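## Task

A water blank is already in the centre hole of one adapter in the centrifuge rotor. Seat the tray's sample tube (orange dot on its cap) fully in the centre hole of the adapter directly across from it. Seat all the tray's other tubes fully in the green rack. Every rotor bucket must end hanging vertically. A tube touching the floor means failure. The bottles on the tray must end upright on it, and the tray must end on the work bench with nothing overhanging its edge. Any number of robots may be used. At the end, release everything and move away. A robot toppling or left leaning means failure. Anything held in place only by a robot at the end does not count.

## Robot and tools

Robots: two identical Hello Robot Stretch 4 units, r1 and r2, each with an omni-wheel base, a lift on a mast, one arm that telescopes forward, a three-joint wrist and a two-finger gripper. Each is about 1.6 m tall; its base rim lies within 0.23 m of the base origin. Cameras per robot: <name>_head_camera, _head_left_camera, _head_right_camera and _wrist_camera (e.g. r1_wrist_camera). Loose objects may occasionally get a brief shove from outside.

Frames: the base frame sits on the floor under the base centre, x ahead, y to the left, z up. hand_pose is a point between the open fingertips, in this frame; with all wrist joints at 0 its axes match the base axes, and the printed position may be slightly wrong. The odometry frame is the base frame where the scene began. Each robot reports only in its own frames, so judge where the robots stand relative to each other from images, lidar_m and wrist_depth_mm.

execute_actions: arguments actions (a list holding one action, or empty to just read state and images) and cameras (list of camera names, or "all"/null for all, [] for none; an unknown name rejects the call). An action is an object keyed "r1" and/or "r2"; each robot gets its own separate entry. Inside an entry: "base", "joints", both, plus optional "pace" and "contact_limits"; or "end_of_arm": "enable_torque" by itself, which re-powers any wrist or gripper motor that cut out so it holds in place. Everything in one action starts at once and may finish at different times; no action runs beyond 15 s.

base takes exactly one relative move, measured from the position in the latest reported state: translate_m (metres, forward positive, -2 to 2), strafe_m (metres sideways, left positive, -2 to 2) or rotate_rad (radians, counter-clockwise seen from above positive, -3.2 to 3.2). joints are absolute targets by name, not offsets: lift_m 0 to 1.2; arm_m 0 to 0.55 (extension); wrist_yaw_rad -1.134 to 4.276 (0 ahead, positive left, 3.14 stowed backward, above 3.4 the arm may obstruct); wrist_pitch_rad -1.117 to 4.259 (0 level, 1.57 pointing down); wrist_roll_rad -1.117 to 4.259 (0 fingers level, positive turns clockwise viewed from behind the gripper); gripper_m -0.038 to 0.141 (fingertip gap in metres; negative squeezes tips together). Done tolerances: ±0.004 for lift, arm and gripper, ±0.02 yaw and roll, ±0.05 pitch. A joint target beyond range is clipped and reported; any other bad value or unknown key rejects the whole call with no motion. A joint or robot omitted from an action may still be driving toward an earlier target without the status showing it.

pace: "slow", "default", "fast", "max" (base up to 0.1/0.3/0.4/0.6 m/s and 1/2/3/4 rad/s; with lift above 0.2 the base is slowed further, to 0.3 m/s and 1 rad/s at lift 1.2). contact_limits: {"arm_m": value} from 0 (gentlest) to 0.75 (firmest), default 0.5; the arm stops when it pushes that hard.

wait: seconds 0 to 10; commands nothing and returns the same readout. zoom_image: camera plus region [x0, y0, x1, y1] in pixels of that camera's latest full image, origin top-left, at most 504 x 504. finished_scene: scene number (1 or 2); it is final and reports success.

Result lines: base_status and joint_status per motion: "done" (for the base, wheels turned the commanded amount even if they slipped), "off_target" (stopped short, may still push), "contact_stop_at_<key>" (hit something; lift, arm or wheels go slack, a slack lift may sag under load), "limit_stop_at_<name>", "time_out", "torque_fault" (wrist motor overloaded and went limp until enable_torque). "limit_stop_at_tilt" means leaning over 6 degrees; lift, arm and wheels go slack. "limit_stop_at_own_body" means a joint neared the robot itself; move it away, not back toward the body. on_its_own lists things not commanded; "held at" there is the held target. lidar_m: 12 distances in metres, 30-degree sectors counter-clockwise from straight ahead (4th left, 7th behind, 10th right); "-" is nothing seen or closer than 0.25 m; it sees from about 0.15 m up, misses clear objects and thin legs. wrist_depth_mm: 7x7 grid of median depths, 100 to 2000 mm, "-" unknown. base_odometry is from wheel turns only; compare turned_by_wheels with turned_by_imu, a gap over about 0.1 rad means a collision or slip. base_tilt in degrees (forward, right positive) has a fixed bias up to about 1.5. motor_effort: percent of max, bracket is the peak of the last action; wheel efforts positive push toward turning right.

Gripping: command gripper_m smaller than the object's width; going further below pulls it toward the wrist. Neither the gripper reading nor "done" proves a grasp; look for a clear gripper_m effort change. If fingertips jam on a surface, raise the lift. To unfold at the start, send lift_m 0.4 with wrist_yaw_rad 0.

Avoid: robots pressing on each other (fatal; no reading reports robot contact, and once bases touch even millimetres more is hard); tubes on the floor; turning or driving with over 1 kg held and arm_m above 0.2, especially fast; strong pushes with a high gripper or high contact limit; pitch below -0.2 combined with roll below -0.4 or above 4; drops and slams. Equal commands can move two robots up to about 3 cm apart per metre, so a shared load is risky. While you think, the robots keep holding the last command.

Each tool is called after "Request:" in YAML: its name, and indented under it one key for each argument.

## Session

Request:
execute_actions:
  actions: []

Scene clock: 0.00 s.
r1.base_odometry: x=+0.000 y=+0.000 heading=+0.000 (m, m, rad; r1's odometry frame)
r1.turned_by_wheels: +0.000 (rad since the last result)
r1.turned_by_imu: +0.000 (rad since the last result)
r1.base_tilt: forward=-0.1 right=-0.1 (deg)
r1.lidar_m: 1.60 3.21 3.77 1.20 1.21 1.47 - 1.46 0.86 0.74 0.75 0.89
r1.base_status: not commanded
r1.joint_positions: lift_m=+0.139 arm_m=-0.002 wrist_yaw_rad=+3.041 wrist_pitch_rad=-0.003 wrist_roll_rad=-0.003 gripper_m=+0.057
r1.joint_status: not commanded
r1.motor_effort: lift_m=+20 arm_m=+0 wrist_yaw_rad=+1 wrist_pitch_rad=-8 wrist_roll_rad=+0 gripper_m=-4 wheel_0=+0 wheel_1=+0 wheel_2=+0 (%)
r1.hand_pose: x=-0.1090 y=+0.1160 z=+0.3182 quat_wxyz=(+0.050, +0.001, -0.001, +0.999) (m; r1's base frame)
r1.wrist_depth_mm: - 141 - - - - - / - 141 - - - - 1366 / 106 141 - - - - - / 118 142 - - - - - / 1808 - - - - - 1983 / 1255 1281 209 1308 204 1229 1182 / 878 831 854 150 842 798 842
r2.base_odometry: x=+0.000 y=+0.000 heading=+0.000 (m, m, rad; r2's odometry frame)
r2.turned_by_wheels: +0.000 (rad since the last result)
r2.turned_by_imu: +0.000 (rad since the last result)
r2.base_tilt: forward=+0.2 right=-0.7 (deg)
r2.lidar_m: 1.02 1.04 1.87 2.10 1.25 1.07 1.08 1.28 2.31 3.12 3.67 3.63
r2.base_status: not commanded
r2.joint_positions: lift_m=+0.237 arm_m=-0.002 wrist_yaw_rad=+3.103 wrist_pitch_rad=+0.003 wrist_roll_rad=+0.012 gripper_m=+0.057
r2.joint_status: not commanded
r2.motor_effort: lift_m=+17 arm_m=+0 wrist_yaw_rad=-2 wrist_pitch_rad=-8 wrist_roll_rad=+0 gripper_m=+0 wheel_0=+0 wheel_1=+0 wheel_2=+0 (%)
r2.hand_pose: x=-0.1163 y=+0.0985 z=+0.4140 quat_wxyz=(+0.019, -0.002, +0.006, +1.000) (m; r2's base frame)
r2.wrist_depth_mm: - 138 1255 1205 1160 1078 1025 / - 117 152 1229 1138 1098 1025 / - 130 172 1229 1160 1078 1042 / 141 141 1281 1205 1138 1098 1025 / 1499 1397 1336 1229 1138 1098 1042 / 1366 1397 198 1229 192 1078 1060 / 946 904 1008 107 1042 946 1025
pictures: r1_head_camera, r1_head_left_camera, r1_head_right_camera, r1_wrist_camera, r2_head_camera, r2_head_left_camera, r2_head_right_camera, r2_wrist_camera
Images, in order (width x height): r1_head_camera 420x560, r1_head_left_camera 420x672, r1_head_right_camera 420x672, r1_wrist_camera 616x392, r2_head_camera 420x560, r2_head_left_camera 420x672, r2_head_right_camera 420x672, r2_wrist_camera 616x392.

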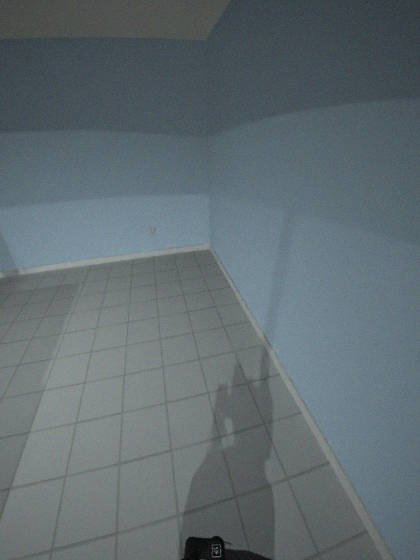

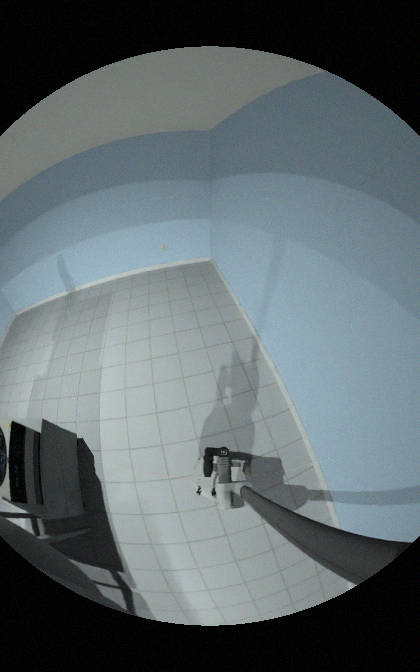

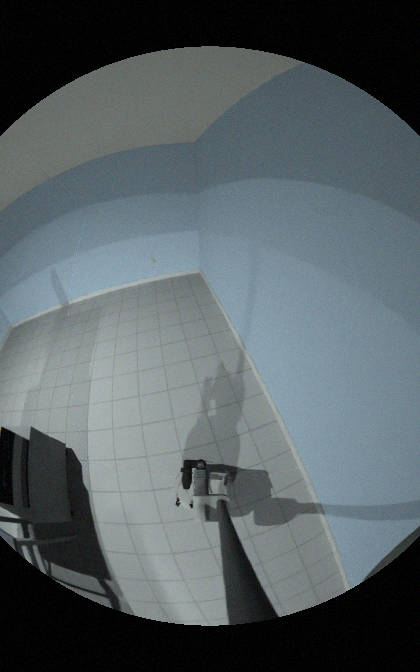

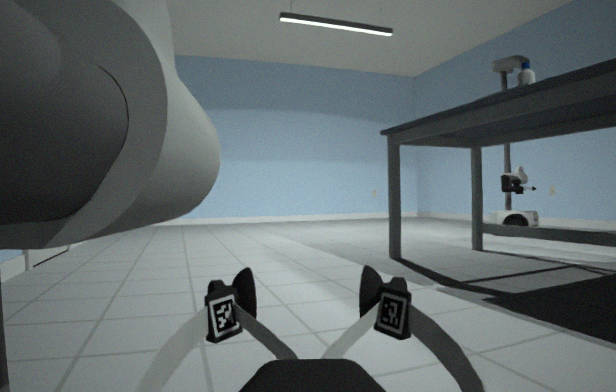

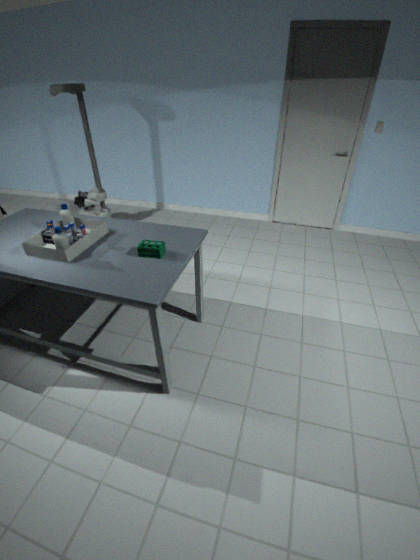

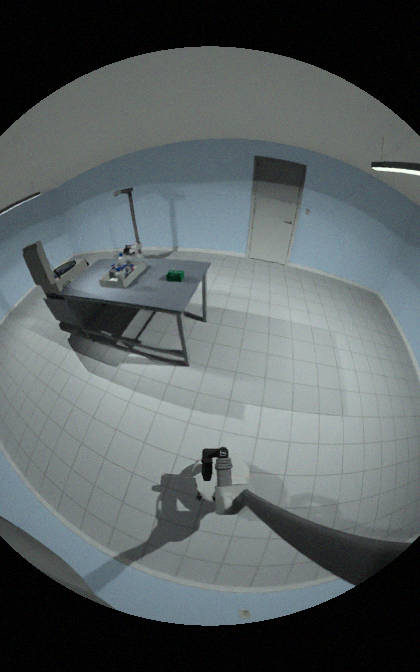

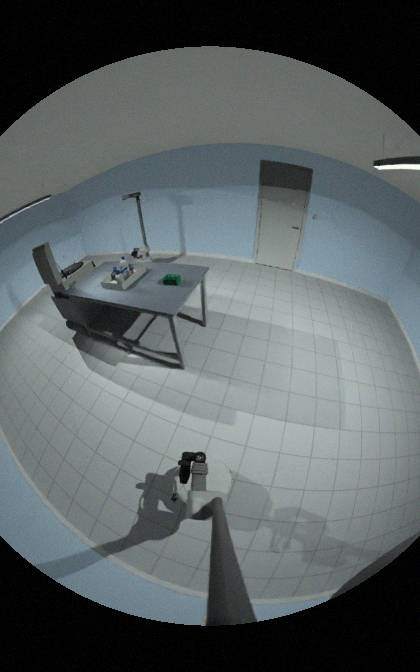

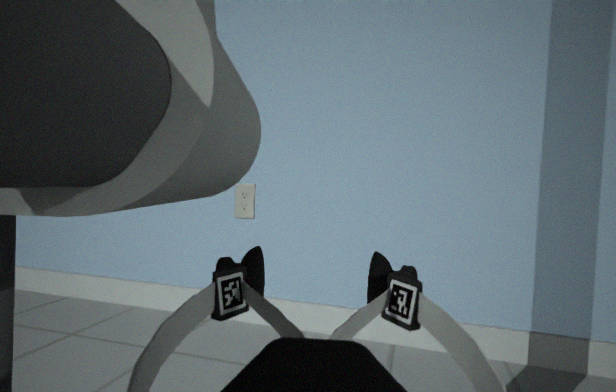

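Request:
execute_actions:
  actions:
    - {"r1":{"base":{"rotate_rad":1.8},"joints":{"lift_m":1.2,"wrist_yaw_rad":0,"wrist_pitch_rad":1.57,"wrist_roll_rad":1.57,"gripper_m":0.055}},"r2":{"base":{"rotate_rad":-0.26},"joints":{"lift_m":1.2,"wrist_yaw_rad":0,"wrist_pitch_rad":1.57,"wrist_roll_rad":1.57,"gripper_m":0.055}}}
  cameras: ["r1_head_camera","r1_head_left_camera","r2_head_camera","r2_head_left_camera"]

Scene clock: 10.63 s.
r1.base_odometry: x=+0.000 y=+0.000 heading=+1.800 (m, m, rad; r1's odometry frame)
r1.turned_by_wheels: +1.800 (rad since the last result)
r1.turned_by_imu: +1.815 (rad since the last result)
r1.base_tilt: forward=-0.2 right=+0.0 (deg)
r1.lidar_m: 1.19 1.29 1.73 2.96 1.08 0.78 0.75 0.77 1.08 2.91 3.30 1.26
r1.base_status: done
r1.joint_positions: lift_m=+0.155 arm_m=-0.002 wrist_yaw_rad=+2.665 wrist_pitch_rad=+0.376 wrist_roll_rad=+0.370 gripper_m=+0.055
r1.joint_status: lift_m limit_stop_at_own_body (moved +0.016 of +1.061); wrist_yaw_rad limit_stop_at_own_body (moved -0.376 of -3.041); wrist_pitch_rad limit_stop_at_own_body (moved +0.379 of +1.573); wrist_roll_rad limit_stop_at_own_body (moved +0.373 of +1.573); the others done
r1.on_its_own: wrist_yaw_rad is held at +2.665, not at your +0.000, since a limit_stop_at_own_body; wrist_pitch_rad is held at +0.374, not at your +1.570, since a limit_stop_at_own_body; wrist_roll_rad is held at +0.370, not at your +1.570, since a limit_stop_at_own_body; lift_m is slack since a limit_stop_at_own_body (your +1.200 is given up); arm_m is slack since a limit_stop_at_own_body
r1.motor_effort: lift_m=+20(24) arm_m=+0(0) wrist_yaw_rad=-2(6) wrist_pitch_rad=-8(8) wrist_roll_rad=+0(6) gripper_m=-3(5) wheel_0=+0(8) wheel_1=+0(3) wheel_2=+0(7) (%)
r1.hand_pose: x=-0.0291 y=+0.2007 z=+0.2278 quat_wxyz=(+0.261, -0.136, +0.219, +0.930) (m; r1's base frame)
r1.wrist_depth_mm: 723 809 917 1060 1255 1499 1618 / 741 831 931 1078 1255 1308 1078 / 750 842 960 1098 1118 904 768 / 768 866 960 976 809 676 597 / 788 854 878 732 621 549 492 / 778 778 208 554 204 459 418 / 715 251 217 144 404 377 368
r2.base_odometry: x=+0.000 y=+0.000 heading=-0.260 (m, m, rad; r2's odometry frame)
r2.turned_by_wheels: -0.260 (rad since the last result)
r2.turned_by_imu: -0.263 (rad since the last result)
r2.base_tilt: forward=+0.2 right=-0.7 (deg)
r2.lidar_m: 3.62 1.02 1.30 3.88 1.53 1.12 1.08 1.15 1.61 3.10 3.26 3.76
r2.base_status: done
r2.joint_positions: lift_m=+1.200 arm_m=-0.002 wrist_yaw_rad=+0.000 wrist_pitch_rad=+1.570 wrist_roll_rad=+1.570 gripper_m=+0.055
r2.joint_status: all done
r2.motor_effort: lift_m=+23(21) arm_m=+0(0) wrist_yaw_rad=-2(7) wrist_pitch_rad=-2(6) wrist_roll_rad=+0(6) gripper_m=-1(6) wheel_0=+1(5) wheel_1=+1(3) wheel_2=+0(5) (%)
r2.hand_pose: x=+0.1688 y=-0.0874 z=+1.0893 quat_wxyz=(+0.501, +0.500, +0.500, -0.499) (m; r2's base frame)
r2.wrist_depth_mm: 1308 1308 1336 1308 1281 1281 1281 / 1281 1336 1281 1281 1308 1308 1281 / 1308 1308 1308 1308 1308 1281 1255 / 1336 1308 1336 1308 1118 1308 1308 / 1308 1336 1308 1118 1098 1308 384 / 1308 1336 200 1336 193 1308 1308 / 1336 1366 1336 107 1308 1336 1308
pictures: r1_head_camera, r1_head_left_camera, r2_head_camera, r2_head_left_camera
Images, in order (width x height): r1_head_camera 420x560, r1_head_left_camera 420x672, r2_head_camera 420x560, r2_head_left_camera 420x672.

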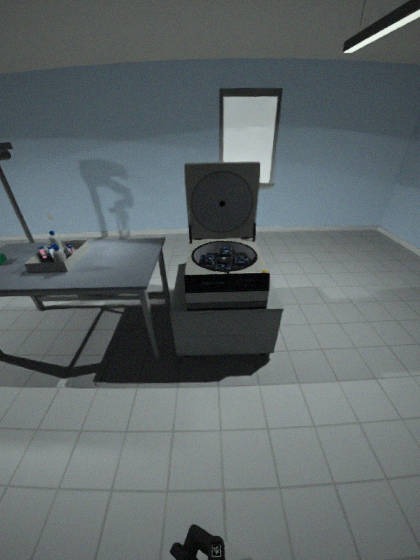

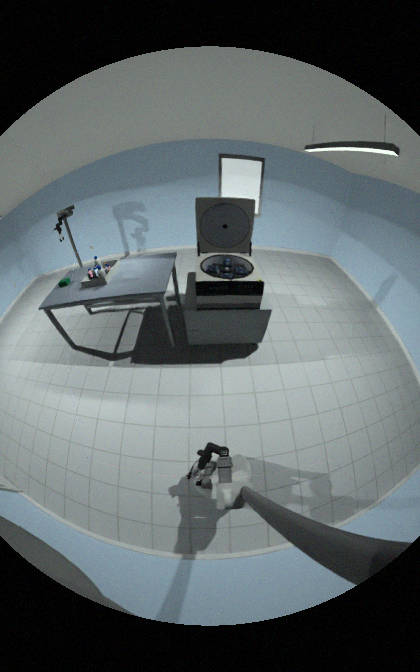

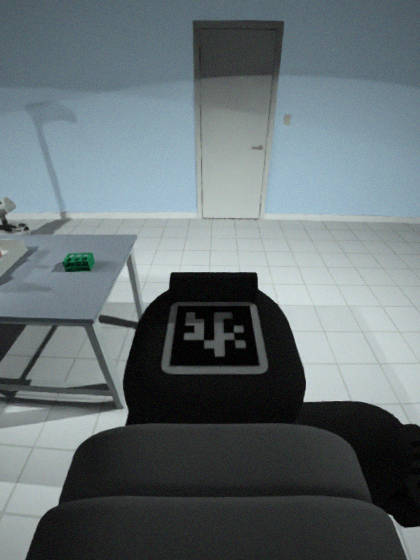

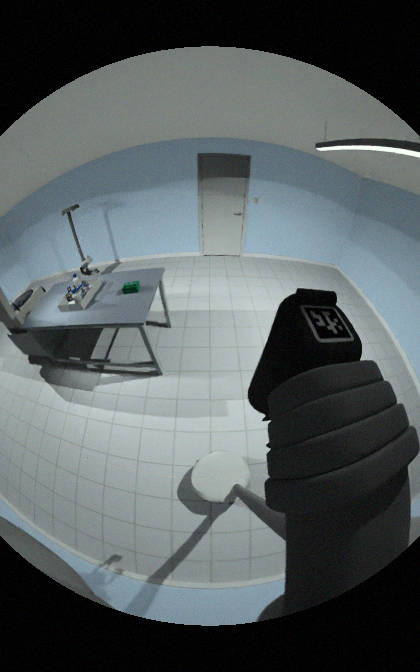

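Request:
execute_actions:
  actions:
    - {"r1":{"base":{"strafe_m":1.25},"joints":{"lift_m":1.2}},"r2":{"base":{"strafe_m":1.3}}}
  cameras: []

Request:
execute_actions:
  actions:
    - {"r1":{"base":{"translate_m":0.9},"joints":{"arm_m":0,"wrist_yaw_rad":0,"wrist_pitch_rad":1.57,"wrist_roll_rad":1.57}},"r2":{"base":{"translate_m":0.55}}}
  cameras: ["r1_head_left_camera","r2_head_left_camera"]

Scene clock: 21.13 s.
r1.base_odometry: x=-1.217 y=-0.284 heading=+1.800 (m, m, rad; r1's odometry frame)
r1.turned_by_wheels: +0.000 (rad since the last result)
r1.turned_by_imu: +0.002 (rad since the last result)
r1.base_tilt: forward=-0.2 right=-0.1 (deg)
r1.lidar_m: 1.19 1.25 4.46 3.08 1.10 0.79 0.76 0.77 1.07 2.95 1.71 1.27
r1.base_status: done
r1.joint_positions: lift_m=+1.199 arm_m=-0.002 wrist_yaw_rad=+2.665 wrist_pitch_rad=+0.376 wrist_roll_rad=+0.370 gripper_m=+0.055
r1.joint_status: all done
r1.on_its_own: wrist_yaw_rad is held at +2.665, not at your +0.000, since a limit_stop_at_own_body; wrist_pitch_rad is held at +0.374, not at your +1.570, since a limit_stop_at_own_body; wrist_roll_rad is held at +0.370, not at your +1.570, since a limit_stop_at_own_body; arm_m is slack since a limit_stop_at_own_body
r1.motor_effort: lift_m=+23(25) arm_m=+0(0) wrist_yaw_rad=+1(0) wrist_pitch_rad=-7(6) wrist_roll_rad=-1(1) gripper_m=+0(4) wheel_0=+1(7) wheel_1=-1(9) wheel_2=-1(2) (%)
r1.hand_pose: x=-0.0291 y=+0.2007 z=+1.2715 quat_wxyz=(+0.261, -0.136, +0.219, +0.930) (m; r1's base frame)
r1.wrist_depth_mm: 741 809 917 1060 1205 1499 1921 / 741 831 946 1098 1229 1537 1983 / 768 854 960 1118 1255 1537 - / 778 866 991 1160 1308 1618 - / 798 891 991 1160 1366 1708 1863 / 798 891 210 1182 204 1661 1618 / 820 878 1042 145 1430 1499 1430
r2.base_odometry: x=+0.334 y=+1.256 heading=-0.260 (m, m, rad; r2's odometry frame)
r2.turned_by_wheels: +0.000 (rad since the last result)
r2.turned_by_imu: +0.003 (rad since the last result)
r2.base_tilt: forward=+0.2 right=-0.6 (deg)
r2.lidar_m: 0.93 0.98 1.49 3.73 1.46 1.08 1.05 1.11 1.57 4.40 4.64 0.94
r2.base_status: done
r2.joint_positions: lift_m=+1.200 arm_m=-0.002 wrist_yaw_rad=+0.000 wrist_pitch_rad=+1.570 wrist_roll_rad=+1.570 gripper_m=+0.055
r2.joint_status: not commanded
r2.motor_effort: lift_m=+22(23) arm_m=+0(1) wrist_yaw_rad=-2(2) wrist_pitch_rad=-1(2) wrist_roll_rad=+1(2) gripper_m=-5(5) wheel_0=+1(9) wheel_1=-1(9) wheel_2=+0(2) (%)
r2.hand_pose: x=+0.1688 y=-0.0874 z=+1.0894 quat_wxyz=(+0.501, +0.500, +0.500, -0.499) (m; r2's base frame)
r2.wrist_depth_mm: 1308 1308 1336 1308 1308 1281 1281 / 1308 1336 1308 1308 1308 1281 1308 / 1308 1308 1308 1281 1308 1308 1281 / 1308 1308 1336 1308 1098 1281 1308 / 1336 1366 1336 1118 1098 1336 382 / 1366 1308 200 1336 194 1308 1308 / 1366 1336 1336 107 1281 1308 1308
pictures: none
No camera images: the call's "cameras" was empty. Leave "cameras" out to get every camera's image.

Scene clock: 25.60 s.
r1.base_odometry: x=-1.422 y=+0.592 heading=+1.800 (m, m, rad; r1's odometry frame)
r1.turned_by_wheels: +0.000 (rad since the last result)
r1.turned_by_imu: +0.000 (rad since the last result)
r1.base_tilt: forward=-0.1 right=-0.2 (deg)
r1.lidar_m: 0.32 0.33 0.45 4.27 2.37 1.74 1.67 1.73 2.33 1.28 0.44 0.33
r1.base_status: done
r1.joint_positions: lift_m=+1.199 arm_m=-0.001 wrist_yaw_rad=+0.001 wrist_pitch_rad=+1.570 wrist_roll_rad=+1.569 gripper_m=+0.055
r1.joint_status: all done
r1.motor_effort: lift_m=+22(23) arm_m=+6(5) wrist_yaw_rad=-2(9) wrist_pitch_rad=+0(7) wrist_roll_rad=+2(5) gripper_m=-2(5) wheel_0=+1(5) wheel_1=+0(4) wheel_2=+0(8) (%)
r1.hand_pose: x=+0.1700 y=-0.0874 z=+1.0889 quat_wxyz=(+0.501, +0.500, +0.500, -0.499) (m; r1's base frame)
r1.wrist_depth_mm: 549 549 1336 1308 1336 1336 1366 / 554 549 1308 1336 1336 1336 1366 / 549 559 1308 1308 1336 1397 1366 / 535 554 1308 1308 1118 1336 1366 / 530 554 1336 1098 1098 1336 364 / 525 549 209 1336 199 1336 1336 / 549 549 1308 144 1336 1336 1366
r2.base_odometry: x=+0.866 y=+1.115 heading=-0.260 (m, m, rad; r2's odometry frame)
r2.turned_by_wheels: +0.000 (rad since the last result)
r2.turned_by_imu: +0.000 (rad since the last result)
r2.base_tilt: forward=+0.2 right=-0.4 (deg)
r2.lidar_m: 0.36 0.40 0.55 4.30 2.21 1.65 1.60 1.67 2.34 4.42 0.52 0.39
r2.base_status: done
r2.joint_positions: lift_m=+1.200 arm_m=-0.002 wrist_yaw_rad=+0.000 wrist_pitch_rad=+1.570 wrist_roll_rad=+1.570 gripper_m=+0.055
r2.joint_status: not commanded
r2.motor_effort: lift_m=+22(22) arm_m=+0(0) wrist_yaw_rad=-1(1) wrist_pitch_rad=-1(1) wrist_roll_rad=+2(1) gripper_m=-4(5) wheel_0=+1(5) wheel_1=+0(6) wheel_2=+2(7) (%)
r2.hand_pose: x=+0.1688 y=-0.0874 z=+1.0894 quat_wxyz=(+0.501, +0.500, +0.500, -0.499) (m; r2's base frame)
r2.wrist_depth_mm: 549 544 1308 1255 1308 1281 1308 / 554 559 1308 1308 1308 1281 1281 / 544 549 1308 1308 1281 1281 1281 / 554 554 1336 1281 1098 1281 1308 / 564 559 1336 1118 1118 1308 382 / 564 559 200 1336 194 1308 1308 / 569 569 1336 107 1336 1336 1308
pictures: r1_head_left_camera, r2_head_left_camera
Images, in order (width x height): r1_head_left_camera 420x672, r2_head_left_camera 420x672.

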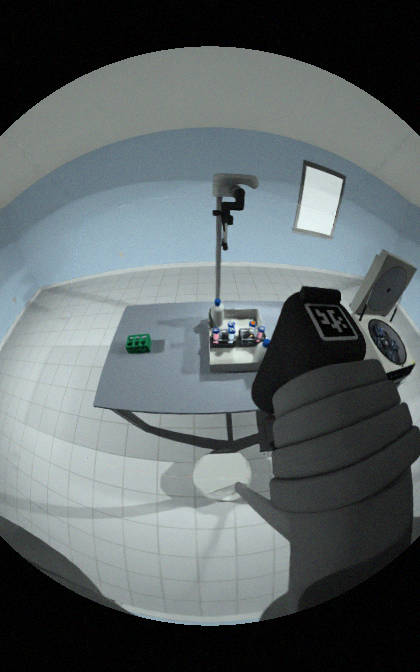

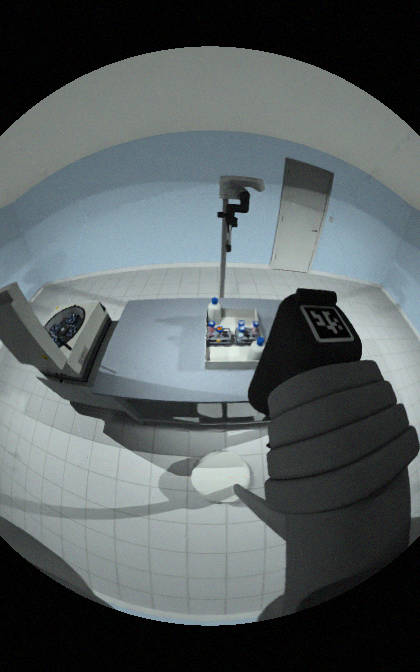

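Extend r1 first alone.

Request:
execute_actions:
  actions:
    - {"r1":{"joints":{"arm_m":0.45}}}
  cameras: ["r1_wrist_camera"]

Scene clock: 39.77 s.
r1.base_odometry: x=-1.422 y=+0.592 heading=+1.800 (m, m, rad; r1's odometry frame)
r1.turned_by_wheels: +0.000 (rad since the last result)
r1.turned_by_imu: +0.002 (rad since the last result)
r1.base_tilt: forward=-0.3 right=-0.2 (deg)
r1.lidar_m: 0.30 0.34 0.45 4.29 2.37 1.75 1.68 1.73 2.33 1.27 0.46 0.34
r1.base_status: not commanded
r1.joint_positions: lift_m=+1.199 arm_m=+0.449 wrist_yaw_rad=+0.000 wrist_pitch_rad=+1.570 wrist_roll_rad=+1.570 gripper_m=+0.055
r1.joint_status: all done
r1.motor_effort: lift_m=+23(23) arm_m=+7(9) wrist_yaw_rad=+0(3) wrist_pitch_rad=-1(0) wrist_roll_rad=+0(2) gripper_m=-5(3) wheel_0=+1(1) wheel_1=+0(0) wheel_2=+0(0) (%)
r1.hand_pose: x=+0.6200 y=-0.0874 z=+1.0889 quat_wxyz=(+0.501, +0.500, +0.500, -0.499) (m; r1's base frame)
r1.wrist_depth_mm: 549 549 549 559 554 559 1336 / 544 549 554 549 559 564 1336 / 549 544 500 549 554 559 1336 / 549 549 517 549 559 559 1336 / 549 554 530 554 554 559 1118 / 549 500 209 554 199 564 1336 / 377 413 480 144 559 559 1336
r2.base_odometry: x=+0.866 y=+1.115 heading=-0.260 (m, m, rad; r2's odometry frame)
r2.turned_by_wheels: +0.000 (rad since the last result)
r2.turned_by_imu: -0.001 (rad since the last result)
r2.base_tilt: forward=+0.3 right=-0.4 (deg)
r2.lidar_m: 0.36 0.36 0.56 4.31 2.19 1.65 1.59 1.67 2.37 4.42 0.52 0.39
r2.base_status: not commanded
r2.joint_positions: lift_m=+1.200 arm_m=-0.002 wrist_yaw_rad=+0.000 wrist_pitch_rad=+1.570 wrist_roll_rad=+1.570 gripper_m=+0.055
r2.joint_status: not commanded
r2.motor_effort: lift_m=+22(22) arm_m=+0(0) wrist_yaw_rad=-1(3) wrist_pitch_rad=-1(2) wrist_roll_rad=+2(0) gripper_m=-6(1) wheel_0=+1(1) wheel_1=+0(0) wheel_2=+2(2) (%)
r2.hand_pose: x=+0.1688 y=-0.0874 z=+1.0894 quat_wxyz=(+0.501, +0.500, +0.500, -0.499) (m; r2's base frame)
r2.wrist_depth_mm: 554 549 1281 1308 1308 1255 1255 / 554 549 1308 1281 1308 1255 1281 / 539 554 1336 1281 1308 1308 1281 / 549 559 1308 1308 1118 1308 1308 / 559 554 1308 1118 1078 1308 379 / 564 564 200 1308 193 1336 1308 / 569 569 1336 107 1308 1308 1308
pictures: r1_wrist_camera
Images, in order (width x height): r1_wrist_camera 616x392.

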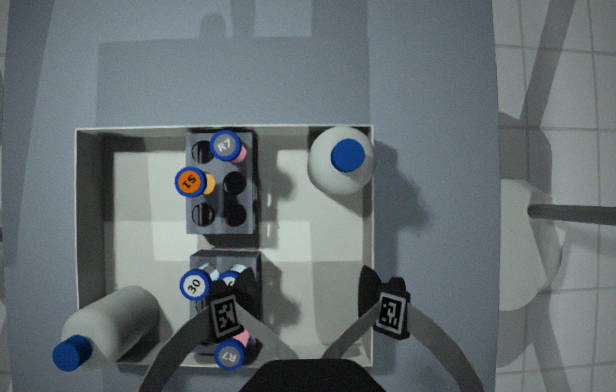

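Request:
execute_actions:
  actions:
    - {"r1":{"base":{"translate_m":0.04},"joints":{"arm_m":0.54}}}
  cameras: []

Request:
execute_actions:
  actions:
    - {"r1":{"base":{"strafe_m":-0.069},"joints":{"lift_m":1.02}}}
  cameras: ["r1_wrist_camera"]

Scene clock: 47.10 s.
r1.base_odometry: x=-1.431 y=+0.631 heading=+1.800 (m, m, rad; r1's odometry frame)
r1.turned_by_wheels: +0.000 (rad since the last result)
r1.turned_by_imu: +0.001 (rad since the last result)
r1.base_tilt: forward=+0.0 right=-0.2 (deg)
r1.lidar_m: 0.27 0.28 0.40 4.31 2.44 1.79 1.73 1.79 2.37 1.09 0.40 0.28
r1.base_status: done
r1.joint_positions: lift_m=+1.199 arm_m=+0.539 wrist_yaw_rad=+0.000 wrist_pitch_rad=+1.570 wrist_roll_rad=+1.570 gripper_m=+0.055
r1.joint_status: all done
r1.motor_effort: lift_m=+22(23) arm_m=+7(8) wrist_yaw_rad=+0(0) wrist_pitch_rad=+1(0) wrist_roll_rad=+0(2) gripper_m=-3(2) wheel_0=+0(8) wheel_1=+1(3) wheel_2=+0(10) (%)
r1.hand_pose: x=+0.7100 y=-0.0874 z=+1.0889 quat_wxyz=(+0.501, +0.500, +0.500, -0.499) (m; r1's base frame)
r1.wrist_depth_mm: 1308 549 549 554 554 559 559 / 1308 554 554 554 559 559 564 / 1098 549 549 496 554 559 559 / 1098 549 549 549 554 559 559 / 1098 549 554 535 554 564 564 / 1308 549 209 492 198 554 559 / 1336 549 410 145 517 559 564
r2.base_odometry: x=+0.866 y=+1.115 heading=-0.260 (m, m, rad; r2's odometry frame)
r2.turned_by_wheels: +0.000 (rad since the last result)
r2.turned_by_imu: +0.000 (rad since the last result)
r2.base_tilt: forward=+0.2 right=-0.7 (deg)
r2.lidar_m: 0.37 0.40 0.55 4.31 2.19 1.64 1.60 1.68 2.37 4.42 0.53 0.38
r2.base_status: not commanded
r2.joint_positions: lift_m=+1.200 arm_m=-0.002 wrist_yaw_rad=+0.000 wrist_pitch_rad=+1.570 wrist_roll_rad=+1.570 gripper_m=+0.055
r2.joint_status: not commanded
r2.motor_effort: lift_m=+22(22) arm_m=+0(0) wrist_yaw_rad=-2(2) wrist_pitch_rad=-1(1) wrist_roll_rad=+0(0) gripper_m=-3(2) wheel_0=+1(1) wheel_1=+0(0) wheel_2=+2(2) (%)
r2.hand_pose: x=+0.1688 y=-0.0874 z=+1.0894 quat_wxyz=(+0.501, +0.500, +0.500, -0.499) (m; r2's base frame)
r2.wrist_depth_mm: 549 549 1281 1281 1281 1255 1281 / 554 554 1281 1281 1308 1281 1308 / 539 554 1281 1308 1308 1308 1281 / 554 559 1336 1336 1078 1281 1308 / 559 559 1308 1138 1098 1308 379 / 564 564 200 1308 193 1308 1336 / 574 564 1336 107 1308 1336 1308
pictures: none
No camera images: the call's "cameras" was empty. Leave "cameras" out to get every camera's image.

Scene clock: 48.93 s.
r1.base_odometry: x=-1.364 y=+0.647 heading=+1.800 (m, m, rad; r1's odometry frame)
r1.turned_by_wheels: +0.000 (rad since the last result)
r1.turned_by_imu: +0.001 (rad since the last result)
r1.base_tilt: forward=-0.2 right=-0.2 (deg)
r1.lidar_m: 0.27 0.29 0.42 4.37 2.44 1.78 1.70 1.77 2.40 1.11 0.41 0.30
r1.base_status: done
r1.joint_positions: lift_m=+1.020 arm_m=+0.539 wrist_yaw_rad=+0.000 wrist_pitch_rad=+1.570 wrist_roll_rad=+1.570 gripper_m=+0.055
r1.joint_status: all done
r1.motor_effort: lift_m=+18(20) arm_m=+7(7) wrist_yaw_rad=+0(1) wrist_pitch_rad=+0(0) wrist_roll_rad=+1(1) gripper_m=-5(1) wheel_0=+0(10) wheel_1=+1(6) wheel_2=+0(0) (%)
r1.hand_pose: x=+0.7100 y=-0.0874 z=+0.9099 quat_wxyz=(+0.501, +0.500, +0.500, -0.499) (m; r1's base frame)
r1.wrist_depth_mm: 368 370 373 373 373 375 377 / 368 370 373 375 375 377 379 / 370 370 373 373 373 377 379 / 370 353 370 310 298 300 244 / 368 368 370 310 370 306 232 / 368 368 209 310 200 373 320 / 368 319 370 144 373 373 317
r2.base_odometry: x=+0.866 y=+1.115 heading=-0.260 (m, m, rad; r2's odometry frame)
r2.turned_by_wheels: +0.000 (rad since the last result)
r2.turned_by_imu: +0.000 (rad since the last result)
r2.base_tilt: forward=+0.3 right=-0.5 (deg)
r2.lidar_m: 0.37 0.38 0.55 4.30 2.21 1.64 1.60 1.68 2.37 4.42 0.54 0.39
r2.base_status: not commanded
r2.joint_positions: lift_m=+1.200 arm_m=-0.002 wrist_yaw_rad=+0.000 wrist_pitch_rad=+1.570 wrist_roll_rad=+1.570 gripper_m=+0.055
r2.joint_status: not commanded
r2.motor_effort: lift_m=+22(22) arm_m=+0(0) wrist_yaw_rad=-2(1) wrist_pitch_rad=-2(1) wrist_roll_rad=+2(3) gripper_m=-6(2) wheel_0=+1(1) wheel_1=+0(0) wheel_2=+2(2) (%)
r2.hand_pose: x=+0.1688 y=-0.0874 z=+1.0894 quat_wxyz=(+0.501, +0.500, +0.500, -0.499) (m; r2's base frame)
r2.wrist_depth_mm: 549 544 1281 1281 1281 1281 1281 / 554 549 1281 1308 1308 1255 1255 / 539 554 1336 1308 1255 1281 1281 / 559 564 1308 1281 1118 1308 1308 / 554 559 1336 1098 1078 1308 382 / 564 564 200 1308 193 1308 1336 / 564 559 1336 107 1308 1336 1308
pictures: r1_wrist_camera
Images, in order (width x height): r1_wrist_camera 616x392.

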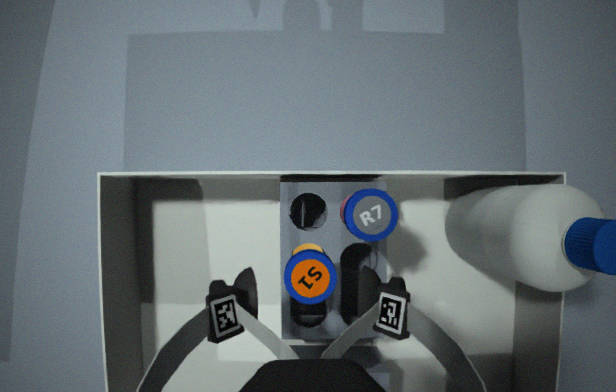

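Request:
execute_actions:
  actions:
    - {"r1":{"joints":{"lift_m":0.97}}}
  cameras: []

Request:
execute_actions:
  actions:
    - {"r1":{"joints":{"gripper_m":0.015}}}
  cameras: ["r1_wrist_camera"]

Request:
execute_actions:
  actions:
    - {"r1":{"joints":{"lift_m":1.2}}}
  cameras: []

Request:
execute_actions:
  actions:
    - {"r1":{"base":{"translate_m":-0.1},"joints":{"arm_m":0.3}}}
  cameras: []

Request:
execute_actions:
  actions:
    - {"r1":{"base":{"strafe_m":-1.05},"joints":{"arm_m":0.45}},"r2":{"joints":{"arm_m":0.4}}}
  cameras: ["r1_wrist_camera","r2_wrist_camera"]

Scene clock: 58.77 s.
r1.base_odometry: x=-1.364 y=+0.647 heading=+1.800 (m, m, rad; r1's odometry frame)
r1.turned_by_wheels: +0.000 (rad since the last result)
r1.turned_by_imu: +0.001 (rad since the last result)
r1.base_tilt: forward=-0.2 right=-0.2 (deg)
r1.lidar_m: 0.27 0.29 0.42 4.36 2.42 1.78 1.69 1.76 2.42 1.10 0.39 0.28
r1.base_status: not commanded
r1.joint_positions: lift_m=+0.970 arm_m=+0.539 wrist_yaw_rad=+0.000 wrist_pitch_rad=+1.570 wrist_roll_rad=+1.570 gripper_m=+0.055
r1.joint_status: all done
r1.motor_effort: lift_m=+18(19) arm_m=+7(6) wrist_yaw_rad=+0(1) wrist_pitch_rad=+0(1) wrist_roll_rad=+1(1) gripper_m=+1(6) wheel_0=+0(0) wheel_1=+1(1) wheel_2=-1(1) (%)
r1.hand_pose: x=+0.7100 y=-0.0874 z=+0.8599 quat_wxyz=(+0.501, +0.500, +0.500, -0.499) (m; r1's base frame)
r1.wrist_depth_mm: 319 320 322 324 325 325 327 / 319 322 322 324 325 325 327 / 320 320 322 324 325 325 327 / 319 317 319 289 260 298 231 / 319 319 319 262 293 306 211 / 320 319 209 198 199 324 320 / 319 297 319 144 306 322 317
r2.base_odometry: x=+0.866 y=+1.115 heading=-0.260 (m, m, rad; r2's odometry frame)
r2.turned_by_wheels: +0.000 (rad since the last result)
r2.turned_by_imu: +0.000 (rad since the last result)
r2.base_tilt: forward=+0.3 right=-0.6 (deg)
r2.lidar_m: 0.37 0.40 0.56 4.31 2.20 1.64 1.60 1.69 2.36 4.42 0.54 0.40
r2.base_status: not commanded
r2.joint_positions: lift_m=+1.200 arm_m=-0.002 wrist_yaw_rad=+0.000 wrist_pitch_rad=+1.570 wrist_roll_rad=+1.570 gripper_m=+0.055
r2.joint_status: not commanded
r2.motor_effort: lift_m=+22(22) arm_m=+0(1) wrist_yaw_rad=-2(2) wrist_pitch_rad=-2(3) wrist_roll_rad=+2(2) gripper_m=-4(1) wheel_0=+1(1) wheel_1=+0(0) wheel_2=+2(2) (%)
r2.hand_pose: x=+0.1688 y=-0.0874 z=+1.0894 quat_wxyz=(+0.501, +0.500, +0.500, -0.499) (m; r2's base frame)
r2.wrist_depth_mm: 544 549 1336 1281 1281 1281 1281 / 549 554 1308 1281 1308 1281 1281 / 544 549 1308 1308 1308 1336 1308 / 554 554 1336 1308 1078 1336 1308 / 559 559 1308 1098 1118 1308 382 / 559 569 200 1336 194 1308 1281 / 569 564 1336 107 1336 1308 1308
pictures: none
No camera images: the call's "cameras" was empty. Leave "cameras" out to get every camera's image.

Scene clock: 59.97 s.
r1.base_odometry: x=-1.364 y=+0.647 heading=+1.800 (m, m, rad; r1's odometry frame)
r1.turned_by_wheels: +0.000 (rad since the last result)
r1.turned_by_imu: +0.000 (rad since the last result)
r1.base_tilt: forward=+0.1 right=-0.2 (deg)
r1.lidar_m: 0.27 0.29 0.42 4.37 2.43 1.80 1.69 1.75 2.40 1.11 0.40 0.29
r1.base_status: not commanded
r1.joint_positions: lift_m=+0.970 arm_m=+0.539 wrist_yaw_rad=+0.000 wrist_pitch_rad=+1.570 wrist_roll_rad=+1.570 gripper_m=+0.015
r1.joint_status: all done
r1.motor_effort: lift_m=+18(18) arm_m=+7(7) wrist_yaw_rad=-1(1) wrist_pitch_rad=+0(0) wrist_roll_rad=+2(2) gripper_m=-11(5) wheel_0=-1(0) wheel_1=+1(1) wheel_2=+0(0) (%)
r1.hand_pose: x=+0.7100 y=-0.0874 z=+0.8599 quat_wxyz=(+0.501, +0.500, +0.500, -0.499) (m; r1's base frame)
r1.wrist_depth_mm: 319 320 322 324 324 325 327 / 319 322 322 324 324 325 327 / 320 320 322 322 325 325 327 / 319 319 319 289 262 297 231 / 317 317 319 260 315 306 211 / 317 317 198 192 191 324 319 / 319 296 319 153 306 322 315
r2.base_odometry: x=+0.866 y=+1.115 heading=-0.260 (m, m, rad; r2's odometry frame)
r2.turned_by_wheels: +0.000 (rad since the last result)
r2.turned_by_imu: +0.000 (rad since the last result)
r2.base_tilt: forward=+0.3 right=-0.4 (deg)
r2.lidar_m: 0.37 0.40 0.55 4.31 2.21 1.66 1.60 1.69 2.37 4.43 0.53 0.38
r2.base_status: not commanded
r2.joint_positions: lift_m=+1.200 arm_m=-0.002 wrist_yaw_rad=+0.000 wrist_pitch_rad=+1.570 wrist_roll_rad=+1.570 gripper_m=+0.055
r2.joint_status: not commanded
r2.motor_effort: lift_m=+22(22) arm_m=+0(0) wrist_yaw_rad=-1(2) wrist_pitch_rad=-1(2) wrist_roll_rad=-1(0) gripper_m=-5(2) wheel_0=+1(1) wheel_1=+0(0) wheel_2=+2(2) (%)
r2.hand_pose: x=+0.1688 y=-0.0874 z=+1.0894 quat_wxyz=(+0.501, +0.500, +0.500, -0.499) (m; r2's base frame)
r2.wrist_depth_mm: 554 549 1336 1281 1281 1281 1255 / 554 549 1308 1281 1308 1281 1255 / 539 549 1308 1308 1308 1281 1281 / 554 559 1308 1308 1118 1308 1336 / 559 559 1336 1098 1098 1308 382 / 564 564 199 1308 193 1308 1308 / 569 559 1336 107 1308 1308 1308
pictures: r1_wrist_camera
Images, in order (width x height): r1_wrist_camera 616x392.

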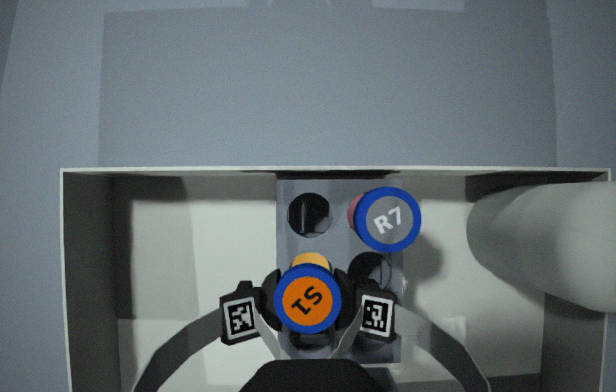

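Scene clock: 62.00 s.
r1.base_odometry: x=-1.364 y=+0.647 heading=+1.800 (m, m, rad; r1's odometry frame)
r1.turned_by_wheels: +0.000 (rad since the last result)
r1.turned_by_imu: +0.001 (rad since the last result)
r1.base_tilt: forward=-0.1 right=-0.1 (deg)
r1.lidar_m: 0.27 0.29 0.40 4.36 2.43 1.79 1.70 1.78 2.41 1.12 0.39 0.29
r1.base_status: not commanded
r1.joint_positions: lift_m=+1.199 arm_m=+0.539 wrist_yaw_rad=+0.000 wrist_pitch_rad=+1.570 wrist_roll_rad=+1.570 gripper_m=+0.015
r1.joint_status: all done
r1.motor_effort: lift_m=+23(22) arm_m=+6(7) wrist_yaw_rad=-2(1) wrist_pitch_rad=+1(0) wrist_roll_rad=+0(2) gripper_m=-8(11) wheel_0=-1(0) wheel_1=+1(1) wheel_2=-1(1) (%)
r1.hand_pose: x=+0.7100 y=-0.0874 z=+1.0889 quat_wxyz=(+0.501, +0.500, +0.500, -0.499) (m; r1's base frame)
r1.wrist_depth_mm: 1308 549 549 554 554 559 564 / 1308 549 554 554 559 554 559 / 1308 549 549 554 554 559 564 / 1098 549 549 554 554 559 564 / 1098 549 549 549 554 559 564 / 1336 549 198 193 191 559 564 / 1336 549 445 153 549 559 559
r2.base_odometry: x=+0.866 y=+1.115 heading=-0.260 (m, m, rad; r2's odometry frame)
r2.turned_by_wheels: +0.000 (rad since the last result)
r2.turned_by_imu: +0.000 (rad since the last result)
r2.base_tilt: forward=+0.3 right=-0.6 (deg)
r2.lidar_m: 0.36 0.40 0.55 4.31 2.21 1.66 1.59 1.68 2.40 4.42 0.53 0.39
r2.base_status: not commanded
r2.joint_positions: lift_m=+1.200 arm_m=-0.002 wrist_yaw_rad=+0.000 wrist_pitch_rad=+1.570 wrist_roll_rad=+1.570 gripper_m=+0.055
r2.joint_status: not commanded
r2.motor_effort: lift_m=+22(22) arm_m=+0(0) wrist_yaw_rad=-1(2) wrist_pitch_rad=-1(0) wrist_roll_rad=+2(1) gripper_m=-5(5) wheel_0=+1(1) wheel_1=+0(0) wheel_2=+2(2) (%)
r2.hand_pose: x=+0.1688 y=-0.0874 z=+1.0894 quat_wxyz=(+0.501, +0.500, +0.500, -0.499) (m; r2's base frame)
r2.wrist_depth_mm: 549 554 1281 1281 1281 1281 1281 / 549 554 1308 1308 1308 1308 1281 / 544 559 1281 1308 1308 1281 1281 / 554 554 1336 1281 1118 1308 1281 / 559 559 1308 1118 1098 1308 382 / 569 564 200 1308 193 1308 1336 / 564 564 1308 107 1308 1336 1308
pictures: none
No camera images: the call's "cameras" was empty. Leave "cameras" out to get every camera's image.

Scene clock: 63.83 s.
r1.base_odometry: x=-1.341 y=+0.550 heading=+1.800 (m, m, rad; r1's odometry frame)
r1.turned_by_wheels: +0.000 (rad since the last result)
r1.turned_by_imu: +0.000 (rad since the last result)
r1.base_tilt: forward=-0.1 right=+0.0 (deg)
r1.lidar_m: 0.37 0.39 0.55 4.37 2.27 1.69 1.60 1.67 2.25 1.51 0.53 0.38
r1.base_status: done
r1.joint_positions: lift_m=+1.199 arm_m=+0.301 wrist_yaw_rad=+0.000 wrist_pitch_rad=+1.570 wrist_roll_rad=+1.570 gripper_m=+0.015
r1.joint_status: all done
r1.motor_effort: lift_m=+23(23) arm_m=-7(7) wrist_yaw_rad=+0(1) wrist_pitch_rad=-1(1) wrist_roll_rad=+1(1) gripper_m=-12(8) wheel_0=-1(4) wheel_1=-1(4) wheel_2=-1(7) (%)
r1.hand_pose: x=+0.4723 y=-0.0874 z=+1.0889 quat_wxyz=(+0.500, +0.500, +0.500, -0.500) (m; r1's base frame)
r1.wrist_depth_mm: 544 549 554 554 1336 1336 1336 / 544 549 549 554 1308 1336 1336 / 549 549 554 554 1336 1366 1366 / 504 525 554 554 1281 1118 1336 / 517 517 549 554 1118 1118 1366 / 530 549 198 193 192 1366 1366 / 488 535 549 153 1336 1336 1366
r2.base_odometry: x=+0.866 y=+1.115 heading=-0.260 (m, m, rad; r2's odometry frame)
r2.turned_by_wheels: +0.000 (rad since the last result)
r2.turned_by_imu: +0.000 (rad since the last result)
r2.base_tilt: forward=+0.2 right=-0.4 (deg)
r2.lidar_m: 0.36 0.40 0.54 4.32 2.21 1.67 1.60 1.69 2.37 4.42 0.53 0.39
r2.base_status: not commanded
r2.joint_positions: lift_m=+1.200 arm_m=-0.002 wrist_yaw_rad=+0.000 wrist_pitch_rad=+1.570 wrist_roll_rad=+1.570 gripper_m=+0.055
r2.joint_status: not commanded
r2.motor_effort: lift_m=+22(22) arm_m=+0(0) wrist_yaw_rad=-3(2) wrist_pitch_rad=-2(2) wrist_roll_rad=+1(1) gripper_m=-8(4) wheel_0=+1(1) wheel_1=+0(0) wheel_2=+2(2) (%)
r2.hand_pose: x=+0.1688 y=-0.0874 z=+1.0894 quat_wxyz=(+0.501, +0.500, +0.500, -0.499) (m; r2's base frame)
r2.wrist_depth_mm: 549 544 1308 1308 1281 1308 1255 / 554 554 1308 1281 1281 1281 1308 / 549 554 1336 1308 1308 1281 1255 / 549 559 1336 1281 1118 1281 1281 / 554 564 1308 1098 1098 1336 382 / 559 559 200 1308 193 1308 1308 / 564 559 1336 107 1308 1308 1281
pictures: none
No camera images: the call's "cameras" was empty. Leave "cameras" out to get every camera's image.

Scene clock: 68.67 s.
r1.base_odometry: x=-0.318 y=+0.788 heading=+1.800 (m, m, rad; r1's odometry frame)
r1.turned_by_wheels: +0.000 (rad since the last result)
r1.turned_by_imu: +0.004 (rad since the last result)
r1.base_tilt: forward=-0.1 right=-0.3 (deg)
r1.lidar_m: 0.36 0.39 0.51 1.52 2.29 1.70 1.61 1.66 2.25 3.31 0.55 0.38
r1.base_status: done
r1.joint_positions: lift_m=+1.199 arm_m=+0.449 wrist_yaw_rad=+0.000 wrist_pitch_rad=+1.570 wrist_roll_rad=+1.570 gripper_m=+0.015
r1.joint_status: all done
r1.motor_effort: lift_m=+22(23) arm_m=+6(6) wrist_yaw_rad=-1(1) wrist_pitch_rad=+0(1) wrist_roll_rad=+1(1) gripper_m=-11(12) wheel_0=+0(11) wheel_1=+0(7) wheel_2=+0(0) (%)
r1.hand_pose: x=+0.6200 y=-0.0874 z=+1.0889 quat_wxyz=(+0.501, +0.500, +0.500, -0.499) (m; r1's base frame)
r1.wrist_depth_mm: 500 521 564 597 512 1336 1366 / 500 559 569 569 535 1366 1366 / 504 559 564 569 544 1336 1336 / 504 569 564 569 512 1118 1366 / 500 500 621 574 508 1118 1118 / 500 504 198 193 191 1336 1336 / 1308 1008 1308 153 1336 1336 1336
r2.base_odometry: x=+0.866 y=+1.115 heading=-0.260 (m, m, rad; r2's odometry frame)
r2.turned_by_wheels: +0.000 (rad since the last result)
r2.turned_by_imu: -0.001 (rad since the last result)
r2.base_tilt: forward=+0.2 right=-0.6 (deg)
r2.lidar_m: 0.36 0.40 0.57 4.30 2.19 1.65 1.59 1.67 2.37 4.42 0.52 0.39
r2.base_status: not commanded
r2.joint_positions: lift_m=+1.200 arm_m=+0.399 wrist_yaw_rad=+0.000 wrist_pitch_rad=+1.570 wrist_roll_rad=+1.570 gripper_m=+0.055
r2.joint_status: all done
r2.motor_effort: lift_m=+22(22) arm_m=+8(8) wrist_yaw_rad=-2(2) wrist_pitch_rad=-1(1) wrist_roll_rad=+1(1) gripper_m=-1(5) wheel_0=+1(1) wheel_1=+0(0) wheel_2=+2(2) (%)
r2.hand_pose: x=+0.5698 y=-0.0874 z=+1.0894 quat_wxyz=(+0.501, +0.500, +0.500, -0.499) (m; r2's base frame)
r2.wrist_depth_mm: 549 549 544 549 539 1255 1281 / 549 544 549 549 539 1255 1281 / 554 549 521 410 544 1281 1308 / 549 549 549 549 544 1098 1281 / 530 549 517 544 554 1078 1098 / 430 525 200 554 194 1098 1308 / 564 569 559 107 559 1308 1336
pictures: r1_wrist_camera, r2_wrist_camera
Images, in order (width x height): r1_wrist_camera 616x392, r2_wrist_camera 616x392.

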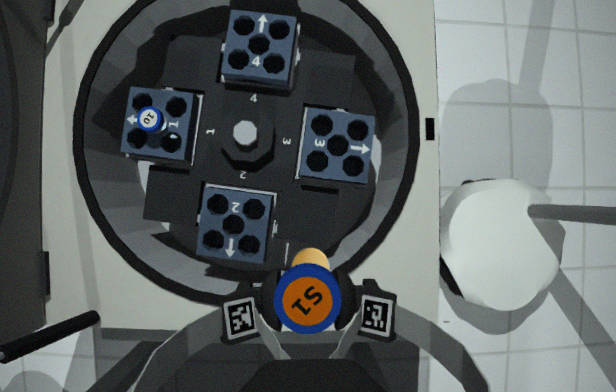

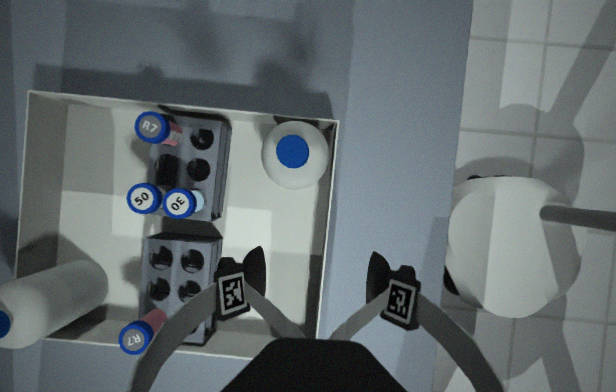

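Request:
execute_actions:
  actions:
    - {"r1":{"base":{"strafe_m":-0.126},"joints":{"arm_m":0.40,"lift_m":1.06}},"r2":{"base":{"translate_m":0.08},"joints":{"arm_m":0.475,"wrist_roll_rad":0}}}
  cameras: ["r1_wrist_camera","r2_wrist_camera"]

Scene clock: 75.50 s.
r1.base_odometry: x=-0.196 y=+0.817 heading=+1.800 (m, m, rad; r1's odometry frame)
r1.turned_by_wheels: +0.000 (rad since the last result)
r1.turned_by_imu: +0.002 (rad since the last result)
r1.base_tilt: forward=-0.3 right=-0.1 (deg)
r1.lidar_m: 0.37 0.39 0.56 1.51 2.31 1.68 1.59 1.67 2.26 3.18 0.55 0.37
r1.base_status: done
r1.joint_positions: lift_m=+1.060 arm_m=+0.401 wrist_yaw_rad=+0.000 wrist_pitch_rad=+1.570 wrist_roll_rad=+1.570 gripper_m=+0.015
r1.joint_status: all done
r1.motor_effort: lift_m=+18(22) arm_m=-7(7) wrist_yaw_rad=+0(0) wrist_pitch_rad=+0(1) wrist_roll_rad=+1(1) gripper_m=-10(14) wheel_0=-1(8) wheel_1=+1(9) wheel_2=+0(0) (%)
r1.hand_pose: x=+0.5723 y=-0.0874 z=+0.9499 quat_wxyz=(+0.501, +0.500, +0.500, -0.499) (m; r1's base frame)
r1.wrist_depth_mm: 364 392 404 368 370 1182 1205 / 402 439 436 466 370 1182 1205 / 455 427 430 430 370 1205 1205 / 399 427 430 430 375 991 976 / 413 430 430 404 387 991 976 / 424 427 198 192 191 991 1205 / 421 402 430 153 368 1205 1205
r2.base_odometry: x=+0.943 y=+1.095 heading=-0.259 (m, m, rad; r2's odometry frame)
r2.turned_by_wheels: +0.000 (rad since the last result)
r2.turned_by_imu: +0.000 (rad since the last result)
r2.base_tilt: forward=+0.2 right=-0.7 (deg)
r2.lidar_m: 0.29 0.31 0.45 4.31 2.30 1.73 1.68 1.76 2.49 4.41 0.43 0.31
r2.base_status: done
r2.joint_positions: lift_m=+1.200 arm_m=+0.474 wrist_yaw_rad=+0.000 wrist_pitch_rad=+1.570 wrist_roll_rad=+0.000 gripper_m=+0.055
r2.joint_status: all done
r2.motor_effort: lift_m=+22(22) arm_m=+7(10) wrist_yaw_rad=-1(0) wrist_pitch_rad=-2(2) wrist_roll_rad=-2(9) gripper_m=+0(2) wheel_0=+1(5) wheel_1=+1(4) wheel_2=+2(9) (%)
r2.hand_pose: x=+0.6449 y=-0.0874 z=+1.0894 quat_wxyz=(+0.707, +0.000, +0.707, +0.000) (m; r2's base frame)
r2.wrist_depth_mm: 549 549 544 544 539 539 539 / 554 559 413 539 539 539 539 / 554 559 554 554 549 544 544 / 554 559 488 492 488 549 544 / 564 559 492 549 512 544 549 / 564 564 200 554 193 554 554 / 564 559 559 107 415 549 554
pictures: r1_wrist_camera, r2_wrist_camera
Images, in order (width x height): r1_wrist_camera 616x392, r2_wrist_camera 616x392.

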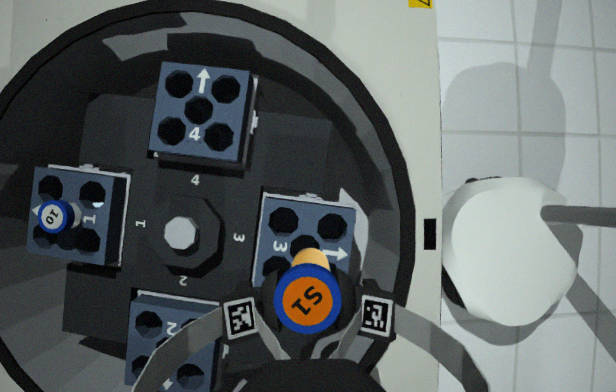

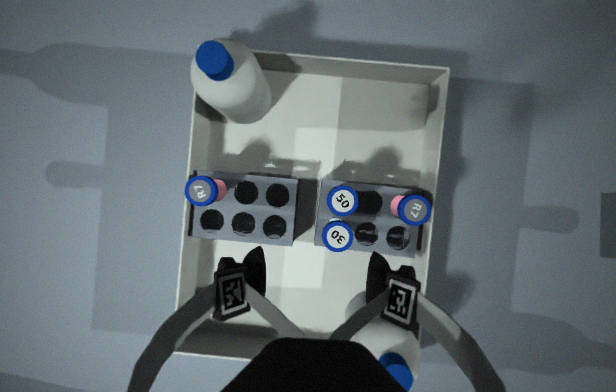

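Request:
execute_actions:
  actions:
    - {"r1":{"joints":{"lift_m":0.91},"pace":"slow"},"r2":{"base":{"strafe_m":-0.025},"joints":{"lift_m":1.02}}}
  cameras: ["r1_wrist_camera","r2_wrist_camera"]

Scene clock: 82.30 s.
r1.base_odometry: x=-0.196 y=+0.817 heading=+1.800 (m, m, rad; r1's odometry frame)
r1.turned_by_wheels: +0.000 (rad since the last result)
r1.turned_by_imu: +0.001 (rad since the last result)
r1.base_tilt: forward=-0.2 right=-0.1 (deg)
r1.lidar_m: 0.37 0.38 0.54 1.50 2.30 1.68 1.60 1.66 2.26 3.19 0.54 0.39
r1.base_status: not commanded
r1.joint_positions: lift_m=+0.910 arm_m=+0.401 wrist_yaw_rad=+0.000 wrist_pitch_rad=+1.570 wrist_roll_rad=+1.570 gripper_m=+0.015
r1.joint_status: all done
r1.motor_effort: lift_m=+18(17) arm_m=-7(7) wrist_yaw_rad=+0(0) wrist_pitch_rad=+0(0) wrist_roll_rad=+0(0) gripper_m=-9(10) wheel_0=-1(1) wheel_1=+1(1) wheel_2=+0(0) (%)
r1.hand_pose: x=+0.5724 y=-0.0874 z=+0.7999 quat_wxyz=(+0.501, +0.500, +0.500, -0.499) (m; r1's base frame)
r1.wrist_depth_mm: 330 252 283 320 220 220 1042 / 277 264 281 279 256 220 1025 / 277 278 278 281 317 220 1042 / 277 278 279 281 329 220 831 / 276 257 278 254 304 220 831 / 277 278 193 193 193 220 831 / 266 258 279 154 265 220 1060
r2.base_odometry: x=+0.937 y=+1.070 heading=-0.259 (m, m, rad; r2's odometry frame)
r2.turned_by_wheels: +0.000 (rad since the last result)
r2.turned_by_imu: +0.000 (rad since the last result)
r2.base_tilt: forward=+0.2 right=-0.7 (deg)
r2.lidar_m: 0.28 0.32 0.44 4.33 2.31 1.74 1.68 1.78 2.49 4.40 0.44 0.32
r2.base_status: done
r2.joint_positions: lift_m=+1.020 arm_m=+0.474 wrist_yaw_rad=+0.000 wrist_pitch_rad=+1.570 wrist_roll_rad=+0.000 gripper_m=+0.055
r2.joint_status: all done
r2.motor_effort: lift_m=+13(22) arm_m=+7(7) wrist_yaw_rad=-1(0) wrist_pitch_rad=-1(0) wrist_roll_rad=-3(1) gripper_m=-4(7) wheel_0=-1(9) wheel_1=+2(9) wheel_2=+0(0) (%)
r2.hand_pose: x=+0.6449 y=-0.0874 z=+0.9101 quat_wxyz=(+0.707, +0.000, +0.707, +0.000) (m; r2's base frame)
r2.wrist_depth_mm: 373 236 349 364 357 349 362 / 373 327 366 366 364 366 364 / 377 370 370 366 364 366 368 / 377 312 320 310 342 366 366 / 382 345 314 309 309 368 368 / 379 375 200 373 193 373 373 / 384 370 377 107 355 373 373
pictures: r1_wrist_camera, r2_wrist_camera
Images, in order (width x height): r1_wrist_camera 616x392, r2_wrist_camera 616x392.

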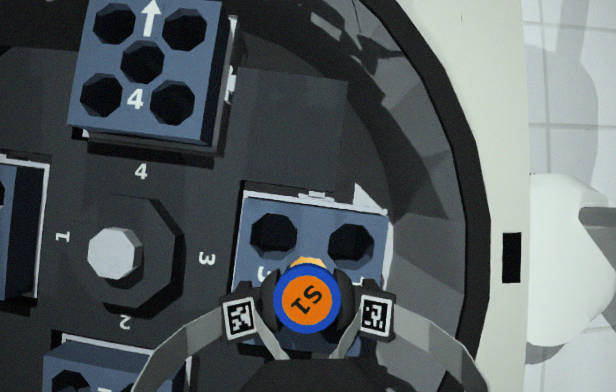

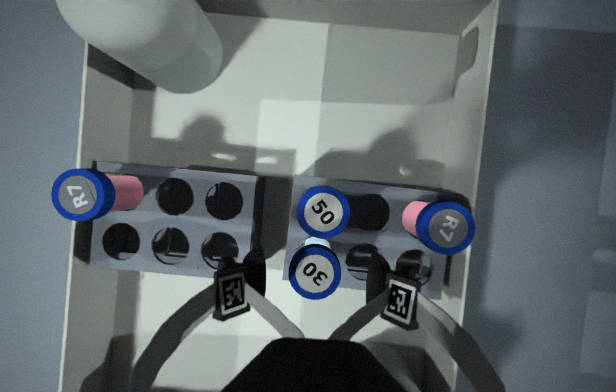

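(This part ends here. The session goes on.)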